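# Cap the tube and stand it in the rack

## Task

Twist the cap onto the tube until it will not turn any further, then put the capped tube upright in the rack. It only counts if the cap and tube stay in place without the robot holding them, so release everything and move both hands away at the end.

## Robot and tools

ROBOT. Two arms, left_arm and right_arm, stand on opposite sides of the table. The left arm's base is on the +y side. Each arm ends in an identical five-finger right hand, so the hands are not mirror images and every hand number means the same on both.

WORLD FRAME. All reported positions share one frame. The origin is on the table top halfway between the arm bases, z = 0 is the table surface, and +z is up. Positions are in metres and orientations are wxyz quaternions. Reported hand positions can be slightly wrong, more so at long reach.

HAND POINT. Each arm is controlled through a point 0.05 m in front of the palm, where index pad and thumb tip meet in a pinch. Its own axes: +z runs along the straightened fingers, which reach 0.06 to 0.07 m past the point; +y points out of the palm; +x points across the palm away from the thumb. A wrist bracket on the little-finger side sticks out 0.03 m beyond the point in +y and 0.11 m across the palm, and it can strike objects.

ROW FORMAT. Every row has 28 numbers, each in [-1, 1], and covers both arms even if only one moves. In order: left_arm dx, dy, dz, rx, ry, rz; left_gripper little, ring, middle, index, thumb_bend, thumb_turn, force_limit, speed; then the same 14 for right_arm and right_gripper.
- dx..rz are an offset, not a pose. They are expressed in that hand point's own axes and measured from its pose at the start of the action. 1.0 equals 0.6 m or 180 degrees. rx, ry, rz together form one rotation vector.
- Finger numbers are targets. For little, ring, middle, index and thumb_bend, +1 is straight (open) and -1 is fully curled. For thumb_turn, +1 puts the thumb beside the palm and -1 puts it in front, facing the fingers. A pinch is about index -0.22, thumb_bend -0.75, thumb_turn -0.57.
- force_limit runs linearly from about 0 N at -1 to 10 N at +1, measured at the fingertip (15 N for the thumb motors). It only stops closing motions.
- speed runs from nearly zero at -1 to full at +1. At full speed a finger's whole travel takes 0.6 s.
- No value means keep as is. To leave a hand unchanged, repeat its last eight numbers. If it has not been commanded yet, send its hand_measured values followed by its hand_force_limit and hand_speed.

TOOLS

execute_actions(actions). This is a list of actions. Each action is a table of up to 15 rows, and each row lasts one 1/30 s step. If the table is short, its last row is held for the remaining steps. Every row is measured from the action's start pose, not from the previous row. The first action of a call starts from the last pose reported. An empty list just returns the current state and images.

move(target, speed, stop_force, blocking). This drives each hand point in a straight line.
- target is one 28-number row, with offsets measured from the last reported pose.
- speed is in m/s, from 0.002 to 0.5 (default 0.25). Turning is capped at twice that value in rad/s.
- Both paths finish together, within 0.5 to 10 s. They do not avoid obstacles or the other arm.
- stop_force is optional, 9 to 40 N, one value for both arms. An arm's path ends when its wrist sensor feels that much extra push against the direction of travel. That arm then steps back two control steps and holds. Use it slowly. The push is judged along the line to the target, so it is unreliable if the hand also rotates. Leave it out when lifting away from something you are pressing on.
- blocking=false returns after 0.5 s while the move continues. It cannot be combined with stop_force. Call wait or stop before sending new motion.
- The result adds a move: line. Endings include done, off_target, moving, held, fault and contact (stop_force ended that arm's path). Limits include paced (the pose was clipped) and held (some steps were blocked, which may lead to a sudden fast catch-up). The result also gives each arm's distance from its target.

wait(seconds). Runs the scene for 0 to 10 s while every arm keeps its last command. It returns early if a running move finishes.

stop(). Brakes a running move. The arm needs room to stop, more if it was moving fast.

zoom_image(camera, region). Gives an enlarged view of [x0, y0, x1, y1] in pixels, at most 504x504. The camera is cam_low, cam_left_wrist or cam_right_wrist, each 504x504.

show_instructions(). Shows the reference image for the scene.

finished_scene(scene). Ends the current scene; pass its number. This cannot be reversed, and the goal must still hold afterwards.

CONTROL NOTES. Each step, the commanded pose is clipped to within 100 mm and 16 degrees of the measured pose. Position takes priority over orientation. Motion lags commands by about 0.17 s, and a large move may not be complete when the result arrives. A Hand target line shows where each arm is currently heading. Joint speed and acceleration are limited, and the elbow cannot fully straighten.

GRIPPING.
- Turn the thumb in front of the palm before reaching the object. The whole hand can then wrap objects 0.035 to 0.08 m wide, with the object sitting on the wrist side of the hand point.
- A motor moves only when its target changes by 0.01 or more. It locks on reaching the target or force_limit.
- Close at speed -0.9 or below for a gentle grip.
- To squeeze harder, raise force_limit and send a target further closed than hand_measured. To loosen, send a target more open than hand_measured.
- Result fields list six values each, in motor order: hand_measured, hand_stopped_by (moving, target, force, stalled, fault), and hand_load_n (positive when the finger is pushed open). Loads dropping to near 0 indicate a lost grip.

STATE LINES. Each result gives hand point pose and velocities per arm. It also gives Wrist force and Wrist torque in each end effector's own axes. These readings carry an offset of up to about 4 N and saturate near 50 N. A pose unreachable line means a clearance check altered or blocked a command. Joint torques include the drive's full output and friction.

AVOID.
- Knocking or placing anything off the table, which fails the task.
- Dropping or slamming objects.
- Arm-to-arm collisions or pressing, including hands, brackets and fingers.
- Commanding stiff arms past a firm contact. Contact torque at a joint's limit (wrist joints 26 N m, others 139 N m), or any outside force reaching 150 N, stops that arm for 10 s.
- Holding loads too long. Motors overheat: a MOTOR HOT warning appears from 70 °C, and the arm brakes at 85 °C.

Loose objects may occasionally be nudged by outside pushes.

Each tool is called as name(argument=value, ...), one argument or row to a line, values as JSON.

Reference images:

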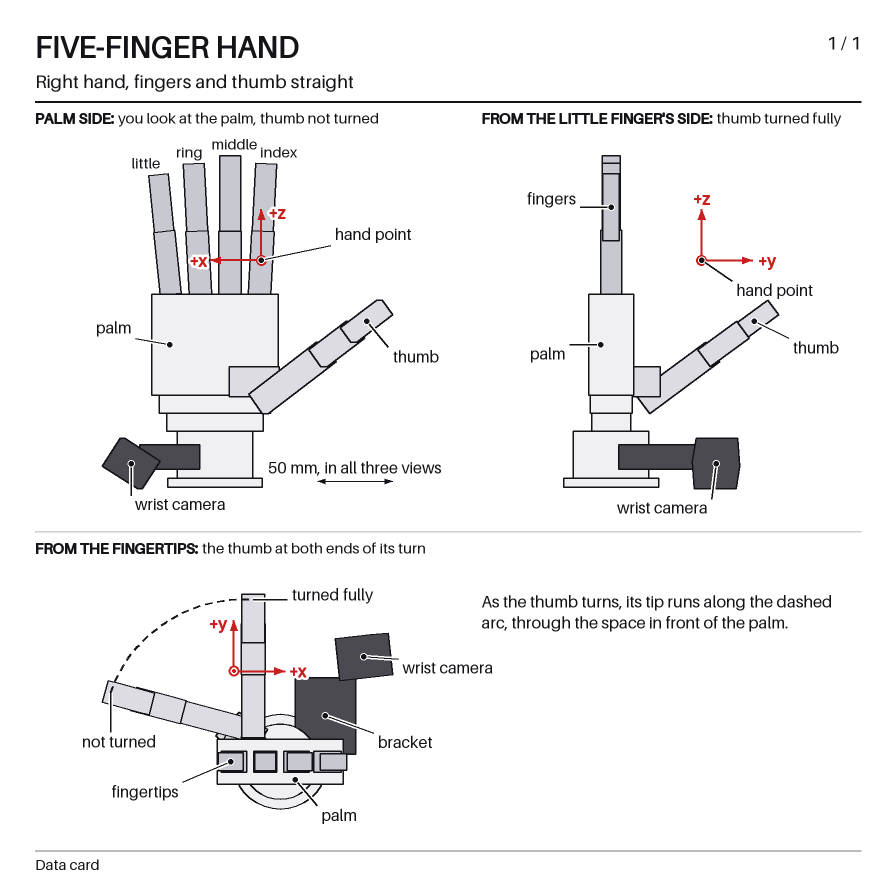

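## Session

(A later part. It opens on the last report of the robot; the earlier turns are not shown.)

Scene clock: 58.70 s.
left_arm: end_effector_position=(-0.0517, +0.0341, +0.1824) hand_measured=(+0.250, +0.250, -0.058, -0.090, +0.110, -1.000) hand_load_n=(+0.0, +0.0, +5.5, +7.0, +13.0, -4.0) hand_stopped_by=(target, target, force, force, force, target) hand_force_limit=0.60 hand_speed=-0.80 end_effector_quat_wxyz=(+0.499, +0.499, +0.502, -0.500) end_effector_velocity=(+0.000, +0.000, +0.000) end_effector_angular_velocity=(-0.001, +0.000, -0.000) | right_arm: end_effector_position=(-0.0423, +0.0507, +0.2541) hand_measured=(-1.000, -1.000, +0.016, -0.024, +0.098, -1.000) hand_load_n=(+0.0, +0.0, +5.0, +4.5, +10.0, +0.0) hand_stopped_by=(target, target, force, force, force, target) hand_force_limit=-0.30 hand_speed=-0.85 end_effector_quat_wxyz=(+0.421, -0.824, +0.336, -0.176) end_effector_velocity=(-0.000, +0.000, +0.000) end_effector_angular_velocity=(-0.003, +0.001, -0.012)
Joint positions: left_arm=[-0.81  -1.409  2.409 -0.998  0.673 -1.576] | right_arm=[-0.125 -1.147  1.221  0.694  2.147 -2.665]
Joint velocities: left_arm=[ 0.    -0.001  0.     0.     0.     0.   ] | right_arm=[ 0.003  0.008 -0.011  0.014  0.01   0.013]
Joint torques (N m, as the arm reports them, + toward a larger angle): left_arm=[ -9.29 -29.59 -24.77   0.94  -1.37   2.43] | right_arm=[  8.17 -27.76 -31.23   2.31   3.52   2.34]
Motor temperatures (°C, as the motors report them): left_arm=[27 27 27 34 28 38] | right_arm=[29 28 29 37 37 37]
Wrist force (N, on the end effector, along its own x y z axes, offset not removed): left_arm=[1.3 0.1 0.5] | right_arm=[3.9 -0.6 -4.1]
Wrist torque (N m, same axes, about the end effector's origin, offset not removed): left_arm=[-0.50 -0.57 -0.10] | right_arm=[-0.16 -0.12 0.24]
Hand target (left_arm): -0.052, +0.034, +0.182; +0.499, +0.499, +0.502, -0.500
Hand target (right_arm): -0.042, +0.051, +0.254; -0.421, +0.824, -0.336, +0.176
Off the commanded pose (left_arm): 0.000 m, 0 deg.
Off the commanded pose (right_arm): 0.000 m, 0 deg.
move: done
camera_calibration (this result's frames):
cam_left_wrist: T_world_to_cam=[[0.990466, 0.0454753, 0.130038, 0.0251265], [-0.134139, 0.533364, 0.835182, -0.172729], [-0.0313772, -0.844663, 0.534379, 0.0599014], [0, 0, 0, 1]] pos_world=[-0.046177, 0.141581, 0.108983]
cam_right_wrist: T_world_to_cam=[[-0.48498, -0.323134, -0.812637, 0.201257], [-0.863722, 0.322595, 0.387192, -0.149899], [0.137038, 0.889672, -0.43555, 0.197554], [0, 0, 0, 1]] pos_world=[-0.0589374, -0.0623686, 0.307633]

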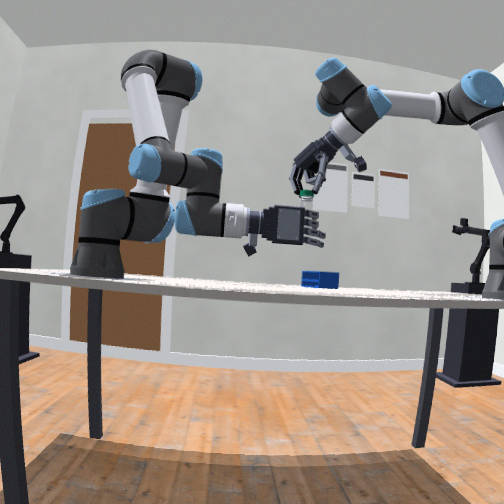

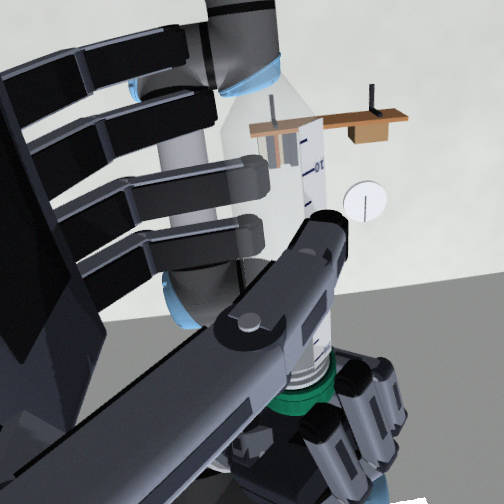

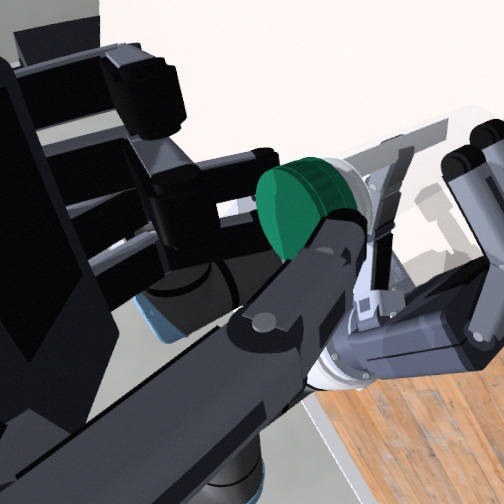

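move(
  target=[0,0,0,0,0,0,0.25,0.25,-0.3,-0.3,0.0,-1,0.6,-0.8, 0,0,0,0,0,0,-1,-1,0.35,0.35,0.5,-1,0,0],
)

move(
  target=[0,0,0.1667,0,0,0,0.25,0.25,-0.3,-0.3,0.0,-1,0.6,-0.8, 0.133,0.0887,-0.118,0.004,-0.474,-0.3395,-1,-1,0.35,0.35,0.5,-1,0,0],
  speed=0.35,
)

zoom_image(
  camera="cam_low",
  region=[315, 170, 375, 230],
)

Scene clock: 59.90 s.
left_arm: end_effector_position=(-0.0518, +0.0341, +0.1824) hand_measured=(+0.250, +0.250, -0.058, -0.090, +0.110, -1.000) hand_load_n=(+0.0, +0.0, +5.0, +8.5, +12.5, -2.0) hand_stopped_by=(target, target, force, force, force, target) hand_force_limit=0.60 hand_speed=-0.80 end_effector_quat_wxyz=(+0.499, +0.499, +0.502, -0.500) end_effector_velocity=(+0.000, -0.000, -0.000) end_effector_angular_velocity=(+0.000, +0.001, -0.000) | right_arm: end_effector_position=(-0.0423, +0.0507, +0.2541) hand_measured=(-1.000, -1.000, +0.350, +0.350, +0.500, -1.000) hand_load_n=(+0.0, +0.0, +0.0, +0.0, +0.0, +0.0) hand_stopped_by=(target, target, target, target, target, target) hand_force_limit=0.00 hand_speed=0.00 end_effector_quat_wxyz=(+0.421, -0.824, +0.336, -0.176) end_effector_velocity=(-0.000, -0.000, -0.001) end_effector_angular_velocity=(-0.003, -0.001, +0.002)
Joint positions: left_arm=[-0.81  -1.409  2.409 -0.998  0.673 -1.576] | right_arm=[-0.125 -1.147  1.221  0.694  2.147 -2.665]
Joint velocities: left_arm=[ 0.     0.    -0.     0.     0.    -0.001] | right_arm=[-0.     0.     0.     0.001 -0.    -0.003]
Joint torques (N m, as the arm reports them, + toward a larger angle): left_arm=[ -2.2  -29.46 -22.2    0.52  -0.84   2.74] | right_arm=[ -9.75 -45.42  -8.78  -0.97  -1.87  -2.47]
Motor temperatures (°C, as the motors report them): left_arm=[27 27 27 34 28 38] | right_arm=[29 28 29 37 37 37]
Wrist force (N, on the end effector, along its own x y z axes, offset not removed): left_arm=[0.7 -1.7 2.4] | right_arm=[1.6 -4.9 -0.2]
Wrist torque (N m, same axes, about the end effector's origin, offset not removed): left_arm=[-0.66 -0.42 -0.15] | right_arm=[-0.64 -0.10 0.02]
Hand target (left_arm): -0.052, +0.034, +0.182; +0.499, +0.499, +0.502, -0.500
Hand target (right_arm): -0.042, +0.051, +0.254; -0.421, +0.824, -0.336, +0.176
Off the commanded pose (left_arm): 0.000 m, 0 deg.
Off the commanded pose (right_arm): 0.000 m, 0 deg.
move: done
camera_calibration (this result's frames):
cam_left_wrist: T_world_to_cam=[[0.99047, 0.0454137, 0.130028, 0.0251693], [-0.134098, 0.533378, 0.83518, -0.172738], [-0.0314257, -0.844657, 0.534385, 0.0598959], [0, 0, 0, 1]] pos_world=[-0.046211, 0.141583, 0.108987]
cam_right_wrist: T_world_to_cam=[[-0.484996, -0.323161, -0.812617, 0.201231], [-0.863708, 0.322644, 0.38718, -0.149896], [0.137064, 0.889645, -0.435598, 0.197553], [0, 0, 0, 1]] pos_world=[-0.0589477, -0.0623587, 0.307614]

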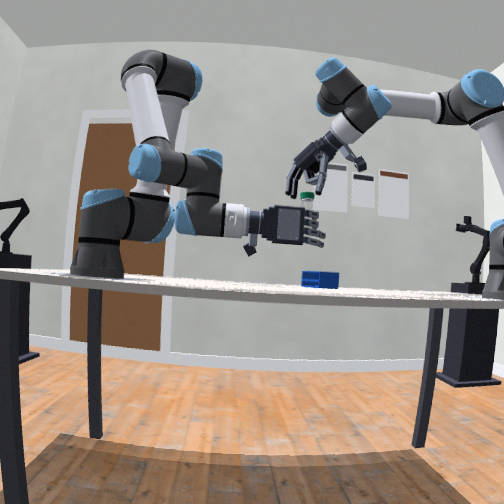

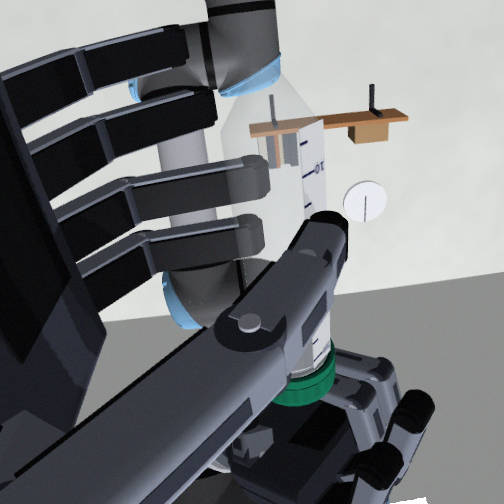

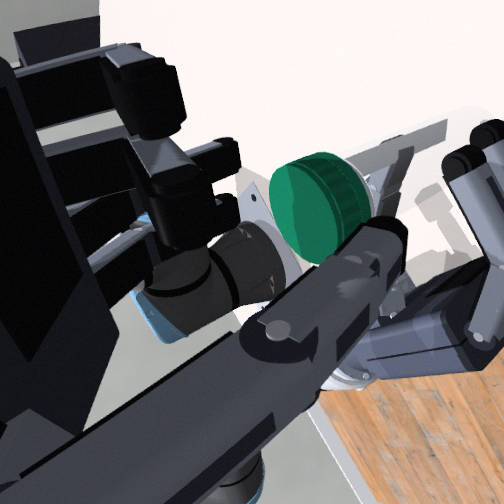

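Scene clock: 63.20 s.
left_arm: end_effector_position=(-0.0514, -0.0660, +0.1824) hand_measured=(+0.250, +0.250, -0.058, -0.090, +0.110, -1.000) hand_load_n=(+0.0, +0.0, +5.0, +8.5, +12.5, -2.0) hand_stopped_by=(target, target, force, force, force, target) hand_force_limit=0.60 hand_speed=-0.80 end_effector_quat_wxyz=(+0.499, +0.499, +0.501, -0.500) end_effector_velocity=(-0.001, -0.000, +0.000) end_effector_angular_velocity=(-0.000, +0.001, -0.002) | right_arm: end_effector_position=(-0.0476, -0.0683, +0.2526) hand_measured=(-1.000, -1.000, +0.350, +0.350, +0.500, -1.000) hand_load_n=(+0.0, +0.0, +0.0, +0.0, +0.0, +0.0) hand_stopped_by=(target, target, target, target, target, target) hand_force_limit=0.00 hand_speed=0.00 end_effector_quat_wxyz=(-0.397, +0.768, +0.448, -0.226) end_effector_velocity=(-0.000, -0.001, -0.000) end_effector_angular_velocity=(-0.002, +0.001, +0.014)
Joint positions: left_arm=[-0.593 -1.231  2.149 -0.917  0.889 -1.574] | right_arm=[-0.652 -1.108  1.372  1.378  0.623 -4.81 ]
Joint velocities: left_arm=[-0.001 -0.    -0.     0.     0.    -0.   ] | right_arm=[ 0.001  0.007 -0.004  0.017  0.001 -0.022]
Joint torques (N m, as the arm reports them, + toward a larger angle): left_arm=[ 10.88 -16.94 -25.93   0.7    1.43   1.96] | right_arm=[  8.37 -27.38 -28.4    4.52   1.43  -2.01]
Motor temperatures (°C, as the motors report them): left_arm=[27 27 27 34 28 38] | right_arm=[29 28 29 37 37 37]
Wrist force (N, on the end effector, along its own x y z axes, offset not removed): left_arm=[0.3 -0.8 0.8] | right_arm=[-3.7 -0.7 2.2]
Wrist torque (N m, same axes, about the end effector's origin, offset not removed): left_arm=[-0.39 -0.22 -0.09] | right_arm=[-0.20 0.55 -0.41]
Hand target (left_arm): -0.051, -0.066, +0.182; +0.499, +0.499, +0.501, -0.500
Hand target (right_arm): -0.048, -0.068, +0.253; -0.397, +0.768, +0.449, -0.227
Off the commanded pose (left_arm): 0.000 m, 0 deg.
Off the commanded pose (right_arm): 0.000 m, 0 deg.
move: done
camera_calibration (this result's frames):
cam_left_wrist: T_world_to_cam=[[0.990375, 0.0455064, 0.130719, 0.0291921], [-0.134707, 0.533963, 0.834708, -0.119217], [-0.0318145, -0.844282, 0.534954, -0.0247203], [0, 0, 0, 1]] pos_world=[-0.0457569, 0.0414579, 0.108919]
cam_right_wrist: T_world_to_cam=[[0.436416, -0.385176, -0.81313, 0.198693], [-0.0901121, -0.917901, 0.386441, -0.16321], [-0.895221, -0.0953763, -0.435296, 0.187017], [0, 0, 0, 1]] pos_world=[0.0660016, -0.0554417, 0.306042]

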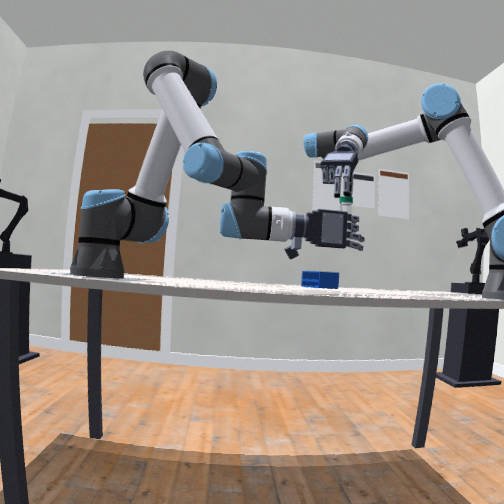

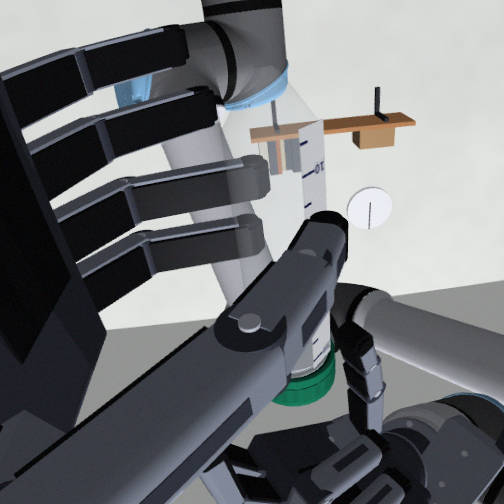

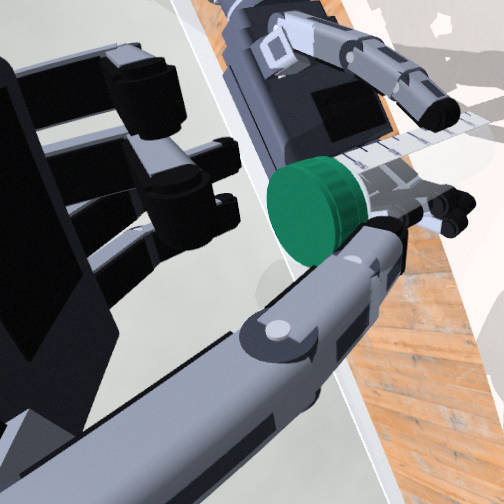

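Region (315, 170, 375, 230) of cam_low's 504x504 image, scaled by 8.400, with more detail than that image has.

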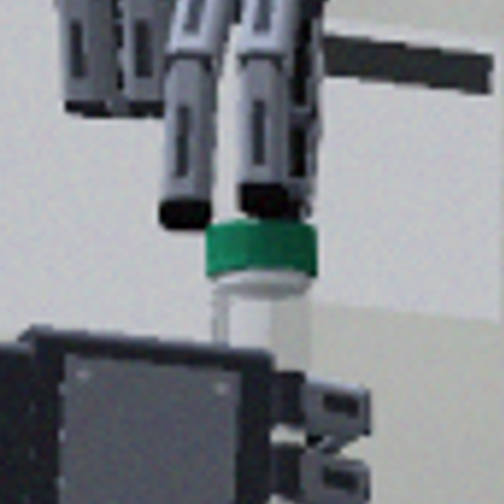

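move(
  target=[0,0,0,0,0,0,0.25,0.25,-0.3,-0.3,0.0,-1,0.6,-0.8, -0.003,0.008,0.006,0,0,0,-1,-1,0.14,0.1,0.22,-1,0,-0.6],
)

move(
  target=[0,0,0,0,0,0,0.25,0.25,-0.3,-0.3,0.0,-1,0.6,-0.8, 0,0,0,0,0,0,-1,-1,-0.3,-0.3,-0.1,-1,0.1,-0.85],
)

Scene clock: 64.33 s.
left_arm: end_effector_position=(-0.0514, -0.0660, +0.1824) hand_measured=(+0.250, +0.250, -0.058, -0.090, +0.110, -1.000) hand_load_n=(+0.0, +0.0, +5.0, +8.5, +12.5, -2.0) hand_stopped_by=(target, target, force, force, force, target) hand_force_limit=0.60 hand_speed=-0.80 end_effector_quat_wxyz=(+0.499, +0.499, +0.501, -0.500) end_effector_velocity=(+0.000, -0.000, -0.000) end_effector_angular_velocity=(+0.001, -0.001, +0.000) | right_arm: end_effector_position=(-0.0486, -0.0698, +0.2466) hand_measured=(-1.000, -1.000, +0.140, +0.100, +0.220, -1.000) hand_load_n=(+0.0, +0.0, +0.0, +0.0, +0.0, +0.0) hand_stopped_by=(target, target, target, target, target, target) hand_force_limit=0.00 hand_speed=-0.60 end_effector_quat_wxyz=(-0.397, +0.768, +0.448, -0.226) end_effector_velocity=(-0.000, +0.000, -0.000) end_effector_angular_velocity=(-0.000, +0.001, -0.000)
Joint positions: left_arm=[-0.593 -1.231  2.149 -0.917  0.889 -1.574] | right_arm=[-0.652 -1.108  1.388  1.362  0.623 -4.81 ]
Joint velocities: left_arm=[ 0.     0.001 -0.    -0.     0.     0.   ] | right_arm=[ 0.     0.     0.001 -0.001 -0.     0.001]
Joint torques (N m, as the arm reports them, + toward a larger angle): left_arm=[  6.27 -24.53 -15.9   -0.95   0.45   1.53] | right_arm=[  7.28 -44.95  -5.75   0.67  -3.81   2.26]
Motor temperatures (°C, as the motors report them): left_arm=[27 27 27 34 28 38] | right_arm=[29 28 29 37 37 37]
Wrist force (N, on the end effector, along its own x y z axes, offset not removed): left_arm=[0.6 -1.0 2.3] | right_arm=[2.3 -2.4 2.7]
Wrist torque (N m, same axes, about the end effector's origin, offset not removed): left_arm=[-0.52 -0.34 -0.08] | right_arm=[-0.40 -0.20 0.09]
Hand target (left_arm): -0.051, -0.066, +0.182; +0.499, +0.499, +0.501, -0.500
Hand target (right_arm): -0.049, -0.070, +0.247; -0.397, +0.768, +0.448, -0.226
Off the commanded pose (left_arm): 0.000 m, 0 deg.
Off the commanded pose (right_arm): 0.000 m, 0 deg.
move: done
camera_calibration (this result's frames):
cam_left_wrist: T_world_to_cam=[[0.990374, 0.0455064, 0.13072, 0.029193], [-0.134708, 0.533962, 0.834708, -0.119206], [-0.0318149, -0.844283, 0.534952, -0.0247372], [0, 0, 0, 1]] pos_world=[-0.045757, 0.0414376, 0.108919]
cam_right_wrist: T_world_to_cam=[[0.43642, -0.385175, -0.813129, 0.193691], [-0.0900963, -0.9179, 0.386448, -0.162327], [-0.895221, -0.0953938, -0.435293, 0.183381], [0, 0, 0, 1]] pos_world=[0.0650103, -0.0569018, 0.300051]

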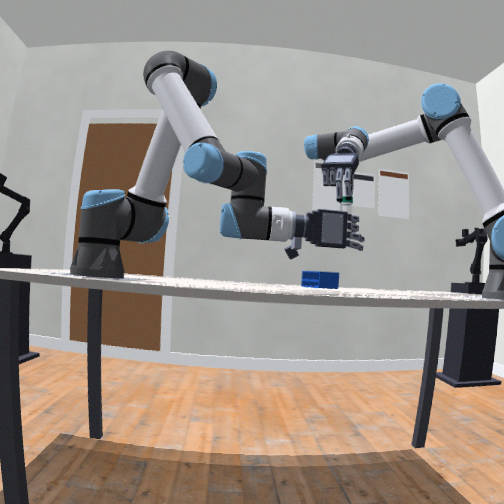

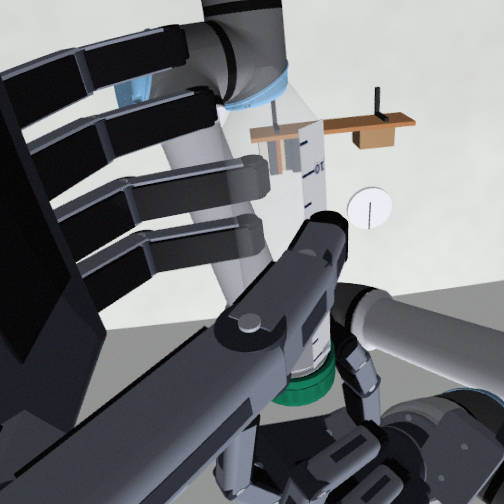

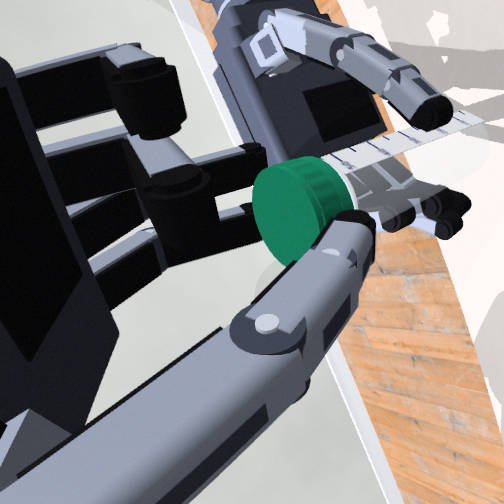

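Scene clock: 65.20 s.
left_arm: end_effector_position=(-0.0514, -0.0660, +0.1824) hand_measured=(+0.250, +0.250, -0.058, -0.090, +0.110, -1.000) hand_load_n=(+0.0, +0.0, +5.0, +8.5, +13.0, -2.0) hand_stopped_by=(target, target, force, force, force, target) hand_force_limit=0.60 hand_speed=-0.80 end_effector_quat_wxyz=(+0.499, +0.499, +0.501, -0.500) end_effector_velocity=(+0.000, +0.000, -0.001) end_effector_angular_velocity=(+0.001, -0.002, +0.001) | right_arm: end_effector_position=(-0.0486, -0.0698, +0.2466) hand_measured=(-1.000, -1.000, +0.002, -0.048, +0.142, -1.000) hand_load_n=(+0.0, +0.0, +6.0, +5.0, +9.0, +0.0) hand_stopped_by=(target, target, force, force, force, target) hand_force_limit=0.10 hand_speed=-0.85 end_effector_quat_wxyz=(-0.397, +0.768, +0.448, -0.226) end_effector_velocity=(+0.000, -0.000, -0.001) end_effector_angular_velocity=(-0.001, -0.000, -0.000)
Joint positions: left_arm=[-0.593 -1.231  2.149 -0.917  0.889 -1.574] | right_arm=[-0.652 -1.108  1.388  1.362  0.623 -4.81 ]
Joint velocities: left_arm=[ 0.001  0.001  0.    -0.     0.     0.001] | right_arm=[-0.     0.001 -0.     0.     0.001  0.   ]
Joint torques (N m, as the arm reports them, + toward a larger angle): left_arm=[  5.54 -24.59 -15.73  -1.26   0.25   1.59] | right_arm=[  7.06 -44.32 -12.19   2.18  -3.49   2.03]
Motor temperatures (°C, as the motors report them): left_arm=[27 27 27 34 28 38] | right_arm=[29 28 29 37 37 37]
Wrist force (N, on the end effector, along its own x y z axes, offset not removed): left_arm=[1.5 -1.3 1.5] | right_arm=[-1.1 -3.6 -5.3]
Wrist torque (N m, same axes, about the end effector's origin, offset not removed): left_arm=[-0.65 -0.40 -0.16] | right_arm=[-0.09 0.63 -0.15]
Hand target (left_arm): -0.051, -0.066, +0.182; +0.499, +0.499, +0.501, -0.500
Hand target (right_arm): -0.049, -0.070, +0.247; -0.397, +0.768, +0.448, -0.226
Off the commanded pose (left_arm): 0.000 m, 0 deg.
Off the commanded pose (right_arm): 0.000 m, 0 deg.
move: done
camera_calibration (this result's frames):
cam_left_wrist: T_world_to_cam=[[0.990374, 0.0455067, 0.13072, 0.0291929], [-0.134708, 0.533962, 0.834709, -0.119206], [-0.0318146, -0.844283, 0.534952, -0.0247372], [0, 0, 0, 1]] pos_world=[-0.0457569, 0.0414376, 0.108919]
cam_right_wrist: T_world_to_cam=[[0.436413, -0.385169, -0.813135, 0.193689], [-0.0900966, -0.917903, 0.386441, -0.162325], [-0.895224, -0.0953872, -0.435287, 0.183374], [0, 0, 0, 1]] pos_world=[0.0650076, -0.0569034, 0.300045]

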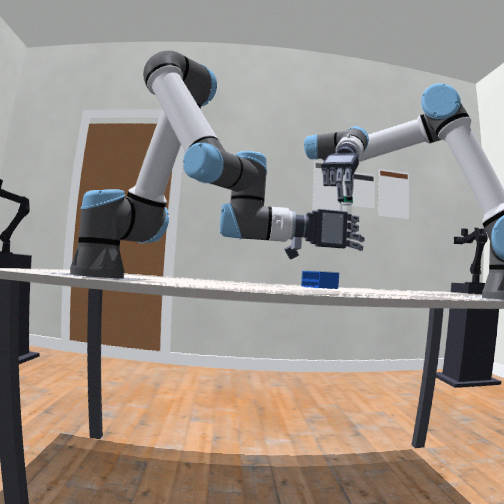

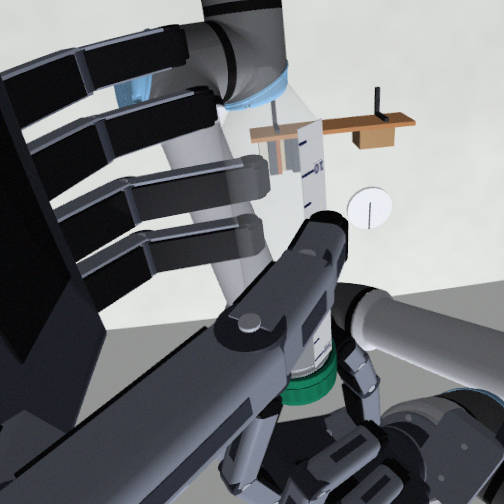

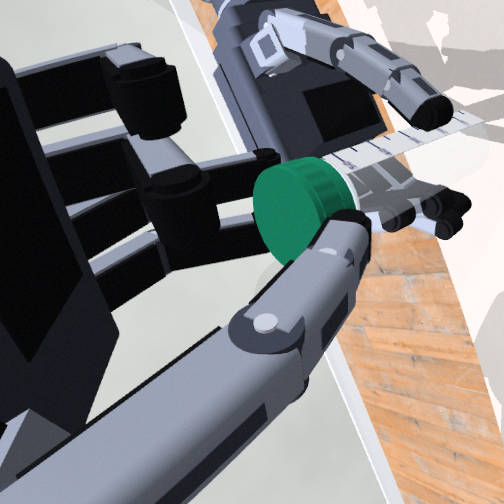

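move(
  target=[0,0,0,0,0,0,0.25,0.25,-0.3,-0.3,0.0,-1,0.6,-0.8, 0.013,-0.0058,0.0097,-0.002,0.203,0.1455,-1,-1,-0.3,-0.3,-0.1,-1,0.1,-0.85],
  speed=0.35,
)

move(
  target=[0,0,0,0,0,0,0.25,0.25,-0.3,-0.3,0.0,-1,0.6,-0.8, 0.013,-0.0058,0.0097,-0.002,0.203,0.1455,-1,-1,-0.3,-0.3,-0.1,-1,0.1,-0.85],
  speed=0.35,
)

move(
  target=[0,0,0,0,0,0,0.25,0.25,-0.3,-0.3,0.0,-1,0.6,-0.8, 0.012,-0.0052,0.0088,-0.002,0.203,0.1455,-1,-1,-0.3,-0.3,-0.1,-1,0.1,-0.85],
  speed=0.35,
)

move(
  target=[0,0,0,0,0,0,0.25,0.25,-0.3,-0.3,0.0,-1,0.6,-0.8, 0,0,0,0,0,0,-1,-1,0.35,0.35,0.5,-1,0,0],
)

zoom_image(
  camera="cam_low",
  region=[315, 170, 375, 230],
)

Scene clock: 67.47 s.
left_arm: end_effector_position=(-0.0514, -0.0660, +0.1824) hand_measured=(+0.250, +0.250, -0.058, -0.090, +0.110, -1.000) hand_load_n=(+0.0, +0.0, +5.0, +8.5, +12.5, -2.0) hand_stopped_by=(target, target, force, force, force, target) hand_force_limit=0.60 hand_speed=-0.80 end_effector_quat_wxyz=(+0.499, +0.499, +0.501, -0.500) end_effector_velocity=(-0.000, -0.000, -0.000) end_effector_angular_velocity=(+0.000, -0.000, -0.001) | right_arm: end_effector_position=(-0.0505, -0.0596, +0.2464) hand_measured=(-1.000, -1.000, +0.002, -0.048, +0.142, -1.000) hand_load_n=(+0.0, +0.0, +5.5, +4.5, +8.5, -0.5) hand_stopped_by=(target, target, force, force, force, target) hand_force_limit=0.10 hand_speed=-0.85 end_effector_quat_wxyz=(-0.453, +0.881, +0.121, -0.058) end_effector_velocity=(-0.000, -0.000, -0.001) end_effector_angular_velocity=(-0.001, -0.004, -0.013)
Joint positions: left_arm=[-0.593 -1.231  2.149 -0.917  0.889 -1.574] | right_arm=[-0.572 -1.47   1.658  0.592  0.978 -3.655]
Joint velocities: left_arm=[-0.001  0.001 -0.    -0.     0.     0.   ] | right_arm=[ 0.006 -0.005  0.004 -0.008  0.016  0.012]
Joint torques (N m, as the arm reports them, + toward a larger angle): left_arm=[  6.31 -24.1  -16.    -1.17   0.47   1.58] | right_arm=[  8.21 -30.66  -7.35  -0.63   2.03   2.34]
Motor temperatures (°C, as the motors report them): left_arm=[27 27 27 34 28 38] | right_arm=[29 28 29 37 37 37]
Wrist force (N, on the end effector, along its own x y z axes, offset not removed): left_arm=[3.9 -2.9 1.6] | right_arm=[-0.5 -2.8 -3.2]
Wrist torque (N m, same axes, about the end effector's origin, offset not removed): left_arm=[-0.63 -0.41 -0.13] | right_arm=[0.14 0.41 0.17]
Hand target (left_arm): -0.051, -0.066, +0.182; +0.499, +0.499, +0.501, -0.500
Hand target (right_arm): -0.051, -0.060, +0.246; -0.453, +0.881, +0.120, -0.057
Off the commanded pose (left_arm): 0.000 m, 0 deg.
Off the commanded pose (right_arm): 0.000 m, 0 deg.
move: done
camera_calibration (this result's frames):
cam_left_wrist: T_world_to_cam=[[0.990374, 0.0455065, 0.13072, 0.0291929], [-0.134709, 0.533962, 0.834709, -0.119206], [-0.0318149, -0.844283, 0.534952, -0.0247372], [0, 0, 0, 1]] pos_world=[-0.0457569, 0.0414377, 0.108919]
cam_right_wrist: T_world_to_cam=[[0.0374095, -0.581504, -0.812683, 0.16631], [-0.711414, -0.586619, 0.386999, -0.164825], [-0.701777, 0.563677, -0.435635, 0.231669], [0, 0, 0, 1]] pos_world=[0.0391, -0.130566, 0.299867]

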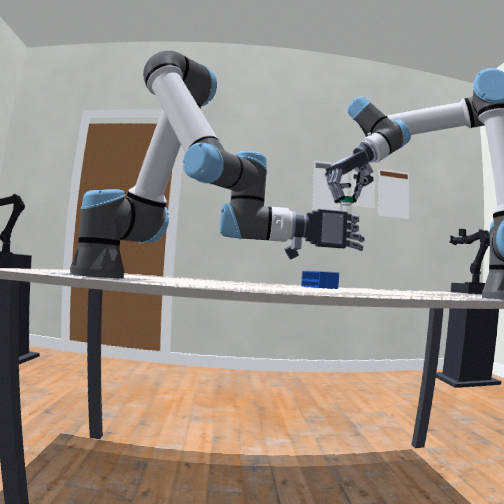

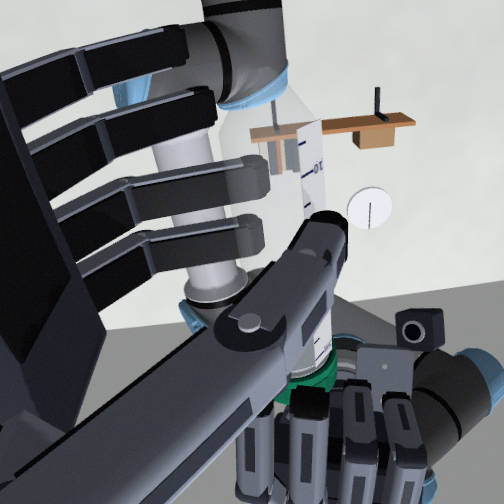

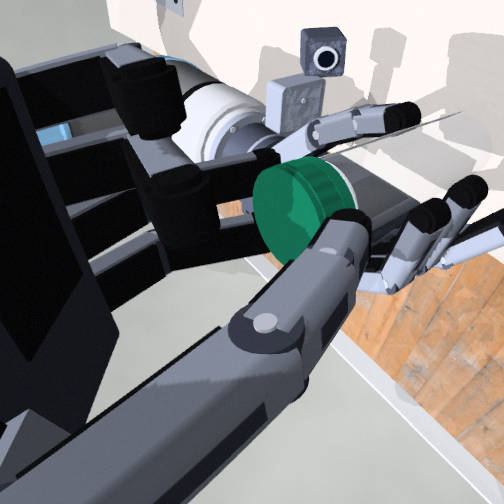

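Scene clock: 69.20 s.
left_arm: end_effector_position=(-0.0514, -0.0660, +0.1824) hand_measured=(+0.250, +0.250, -0.058, -0.090, +0.110, -1.000) hand_load_n=(+0.0, +0.0, +5.0, +7.5, +12.5, -3.5) hand_stopped_by=(target, target, force, force, force, target) hand_force_limit=0.60 hand_speed=-0.80 end_effector_quat_wxyz=(+0.499, +0.499, +0.501, -0.500) end_effector_velocity=(-0.000, -0.000, -0.000) end_effector_angular_velocity=(+0.001, +0.000, -0.000) | right_arm: end_effector_position=(-0.0449, -0.0510, +0.2460) hand_measured=(-1.000, -1.000, +0.002, -0.048, +0.142, -1.000) hand_load_n=(+0.0, +0.0, +5.5, +5.0, +8.0, -1.0) hand_stopped_by=(target, target, force, force, force, target) hand_force_limit=0.10 hand_speed=-0.85 end_effector_quat_wxyz=(+0.441, -0.861, +0.225, -0.119) end_effector_velocity=(+0.000, +0.000, -0.000) end_effector_angular_velocity=(-0.003, +0.000, -0.013)
Joint positions: left_arm=[-0.593 -1.231  2.149 -0.917  0.889 -1.574] | right_arm=[-0.241 -1.482  1.651  0.485  1.857 -2.938]
Joint velocities: left_arm=[-0.     0.001 -0.     0.    -0.    -0.001] | right_arm=[ 0.006  0.006 -0.006  0.006  0.015  0.012]
Joint torques (N m, as the arm reports them, + toward a larger angle): left_arm=[  5.72 -23.86 -16.03  -1.34   0.57   1.48] | right_arm=[  8.09 -11.12 -29.87   2.41   2.78   2.33]
Motor temperatures (°C, as the motors report them): left_arm=[27 27 27 34 28 38] | right_arm=[29 28 29 37 37 37]
Wrist force (N, on the end effector, along its own x y z axes, offset not removed): left_arm=[6.4 -1.1 0.7] | right_arm=[3.9 -6.3 -4.9]
Wrist torque (N m, same axes, about the end effector's origin, offset not removed): left_arm=[-0.43 -0.42 -0.10] | right_arm=[-0.20 0.01 0.03]
Hand target (left_arm): -0.051, -0.066, +0.182; +0.499, +0.499, +0.501, -0.500
Hand target (right_arm): -0.045, -0.051, +0.246; -0.440, +0.861, -0.225, +0.120
Off the commanded pose (left_arm): 0.000 m, 0 deg.
Off the commanded pose (right_arm): 0.000 m, 0 deg.
move: done
camera_calibration (this result's frames):
cam_left_wrist: T_world_to_cam=[[0.990374, 0.0455065, 0.13072, 0.0291928], [-0.134709, 0.533962, 0.834709, -0.119206], [-0.0318149, -0.844283, 0.534952, -0.0247371], [0, 0, 0, 1]] pos_world=[-0.0457568, 0.0414377, 0.108919]
cam_right_wrist: T_world_to_cam=[[-0.384193, -0.438935, -0.812239, 0.158992], [-0.917855, 0.0865951, 0.387354, -0.130669], [-0.0996873, 0.894336, -0.436148, 0.274624], [0, 0, 0, 1]] pos_world=[-0.0314758, -0.164504, 0.299531]

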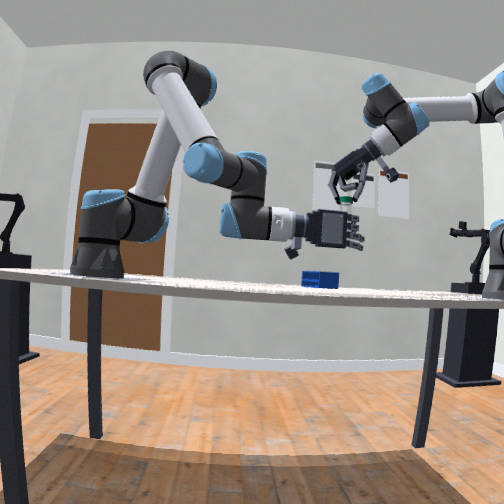

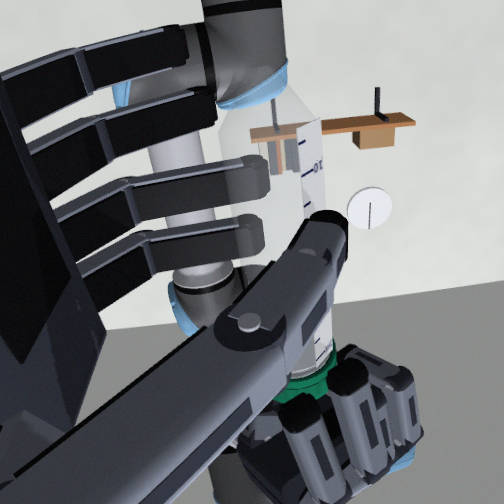

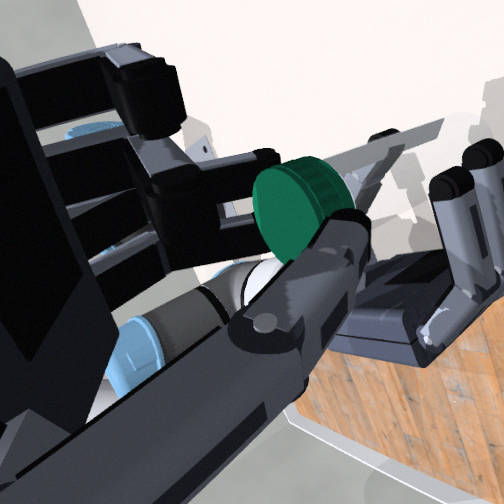

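Scene clock: 71.00 s.
left_arm: end_effector_position=(-0.0514, -0.0660, +0.1824) hand_measured=(+0.250, +0.250, -0.058, -0.090, +0.110, -1.000) hand_load_n=(+0.0, +0.0, +6.0, +8.5, +12.0, -3.5) hand_stopped_by=(target, target, force, force, force, target) hand_force_limit=0.60 hand_speed=-0.80 end_effector_quat_wxyz=(+0.499, +0.499, +0.501, -0.500) end_effector_velocity=(+0.000, -0.000, +0.001) end_effector_angular_velocity=(-0.001, +0.001, +0.000) | right_arm: end_effector_position=(-0.0357, -0.0494, +0.2453) hand_measured=(-1.000, -1.000, +0.002, -0.048, +0.142, -1.000) hand_load_n=(+0.0, +0.0, +6.5, +5.0, +8.0, -1.0) hand_stopped_by=(target, target, force, force, force, target) hand_force_limit=0.10 hand_speed=-0.85 end_effector_quat_wxyz=(+0.361, -0.710, +0.536, -0.278) end_effector_velocity=(-0.000, -0.000, -0.000) end_effector_angular_velocity=(-0.006, +0.003, -0.013)
Joint positions: left_arm=[-0.593 -1.231  2.149 -0.917  0.889 -1.574] | right_arm=[-0.021 -1.112  1.304  1.094  2.487 -1.934]
Joint velocities: left_arm=[ 0.001 -0.001 -0.    -0.     0.    -0.001] | right_arm=[ 0.001  0.01  -0.009  0.024  0.001  0.024]
Joint torques (N m, as the arm reports them, + toward a larger angle): left_arm=[  5.66 -23.6  -15.78  -1.17   0.51   1.7 ] | right_arm=[ 10.1  -23.8  -25.93   3.88   1.77   2.15]
Motor temperatures (°C, as the motors report them): left_arm=[27 27 27 34 28 38] | right_arm=[29 28 29 37 37 37]
Wrist force (N, on the end effector, along its own x y z axes, offset not removed): left_arm=[10.7 -3.2 3.9] | right_arm=[3.6 -7.5 -5.1]
Wrist torque (N m, same axes, about the end effector's origin, offset not removed): left_arm=[-0.41 -0.34 -0.02] | right_arm=[0.53 0.01 0.15]
Hand target (left_arm): -0.051, -0.066, +0.182; +0.499, +0.499, +0.501, -0.500
Hand target (right_arm): -0.036, -0.049, +0.245; -0.361, +0.710, -0.537, +0.279
Off the commanded pose (left_arm): 0.000 m, 0 deg.
Off the commanded pose (right_arm): 0.000 m, 0 deg.
move: done
camera_calibration (this result's frames):
cam_left_wrist: T_world_to_cam=[[0.990374, 0.0455065, 0.13072, 0.0291929], [-0.134708, 0.533962, 0.834709, -0.119206], [-0.0318148, -0.844283, 0.534952, -0.0247372], [0, 0, 0, 1]] pos_world=[-0.0457569, 0.0414377, 0.108919]
cam_right_wrist: T_world_to_cam=[[-0.582403, -0.0405644, -0.811888, 0.175203], [-0.589042, 0.709352, 0.387104, -0.0795819], [0.560211, 0.703687, -0.437023, 0.288124], [0, 0, 0, 1]] pos_world=[-0.106249, -0.13919, 0.298968]

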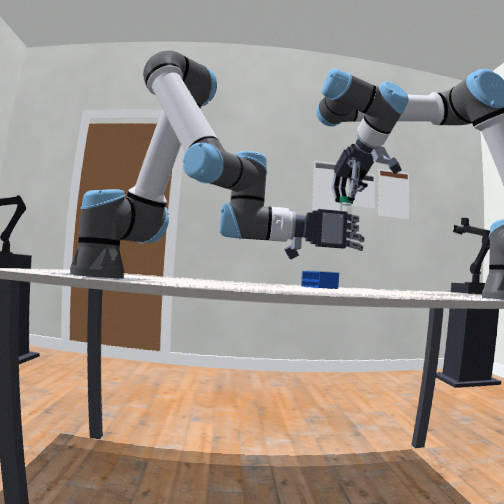

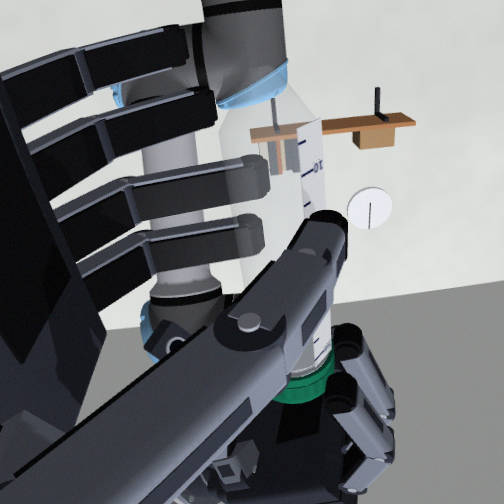

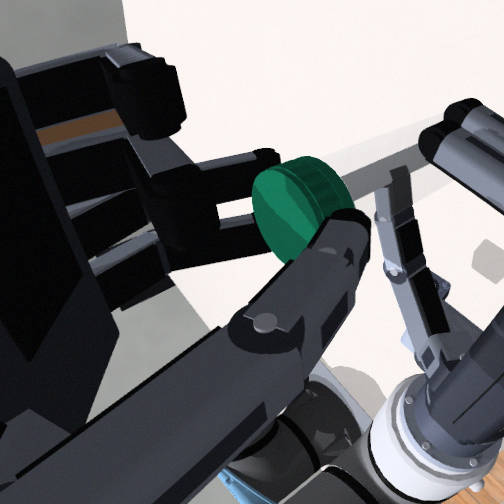

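Scene clock: 71.63 s.
left_arm: end_effector_position=(-0.0514, -0.0660, +0.1824) hand_measured=(+0.250, +0.250, -0.058, -0.090, +0.110, -1.000) hand_load_n=(+0.0, +0.0, +5.0, +8.5, +12.5, -2.0) hand_stopped_by=(target, target, force, force, force, target) hand_force_limit=0.60 hand_speed=-0.80 end_effector_quat_wxyz=(+0.499, +0.499, +0.501, -0.500) end_effector_velocity=(+0.000, -0.000, +0.000) end_effector_angular_velocity=(-0.000, -0.000, +0.001) | right_arm: end_effector_position=(-0.0358, -0.0493, +0.2453) hand_measured=(-1.000, -1.000, +0.350, +0.350, +0.500, -1.000) hand_load_n=(+0.0, +0.0, +0.0, +0.0, +0.0, +0.0) hand_stopped_by=(target, target, target, target, target, target) hand_force_limit=0.00 hand_speed=0.00 end_effector_quat_wxyz=(+0.361, -0.710, +0.536, -0.278) end_effector_velocity=(-0.000, -0.000, +0.000) end_effector_angular_velocity=(+0.001, +0.001, -0.001)
Joint positions: left_arm=[-0.593 -1.231  2.149 -0.917  0.889 -1.574] | right_arm=[-0.021 -1.112  1.304  1.094  2.488 -1.934]
Joint velocities: left_arm=[ 0.001 -0.    -0.    -0.     0.     0.001] | right_arm=[-0.    -0.001  0.     0.001 -0.001  0.001]
Joint torques (N m, as the arm reports them, + toward a larger angle): left_arm=[  6.48 -24.4  -16.41  -1.33   0.45   1.43] | right_arm=[ -5.79 -45.52  -6.39   0.31  -1.08  -2.28]
Motor temperatures (°C, as the motors report them): left_arm=[27 27 27 34 28 38] | right_arm=[29 28 29 37 37 37]
Wrist force (N, on the end effector, along its own x y z axes, offset not removed): left_arm=[1.3 -1.6 1.4] | right_arm=[-0.6 0.1 -0.5]
Wrist torque (N m, same axes, about the end effector's origin, offset not removed): left_arm=[-0.56 -0.37 -0.04] | right_arm=[0.12 0.40 0.45]
Hand target (left_arm): -0.051, -0.066, +0.182; +0.499, +0.499, +0.501, -0.500
Hand target (right_arm): -0.036, -0.049, +0.245; -0.361, +0.710, -0.536, +0.278
Off the commanded pose (left_arm): 0.000 m, 0 deg.
Off the commanded pose (right_arm): 0.000 m, 0 deg.
move: done
camera_calibration (this result's frames):
cam_left_wrist: T_world_to_cam=[[0.990374, 0.0455065, 0.13072, 0.0291928], [-0.134709, 0.533962, 0.834709, -0.119206], [-0.0318148, -0.844283, 0.534952, -0.0247371], [0, 0, 0, 1]] pos_world=[-0.0457569, 0.0414377, 0.108919]
cam_right_wrist: T_world_to_cam=[[-0.582361, -0.0406219, -0.811915, 0.175182], [-0.589088, 0.709346, 0.387044, -0.0795765], [0.560206, 0.703689, -0.437026, 0.288126], [0, 0, 0, 1]] pos_world=[-0.106268, -0.139187, 0.298951]

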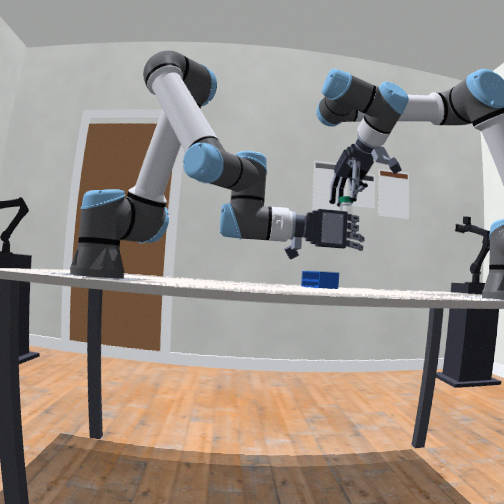

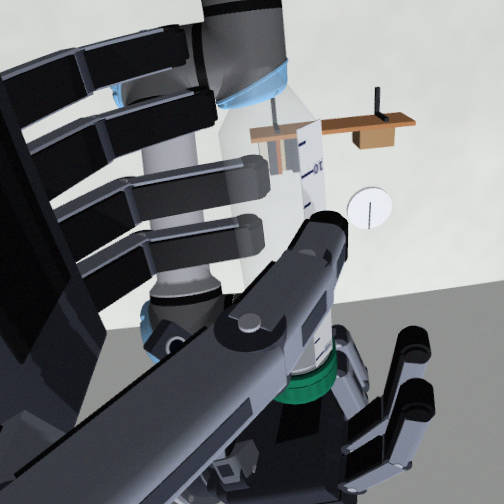

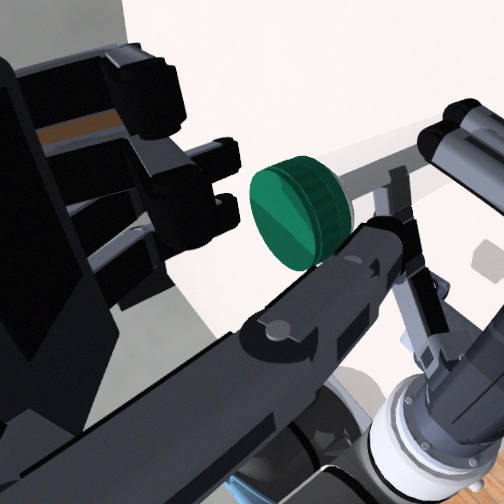

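Region (315, 170, 375, 230) of cam_low's 504x504 image, scaled by 8.400, with more detail than that image has.

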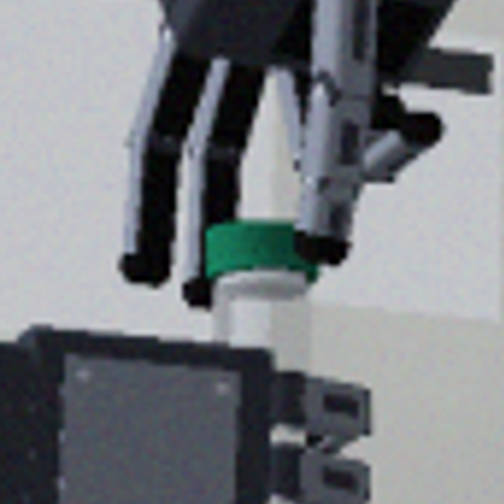

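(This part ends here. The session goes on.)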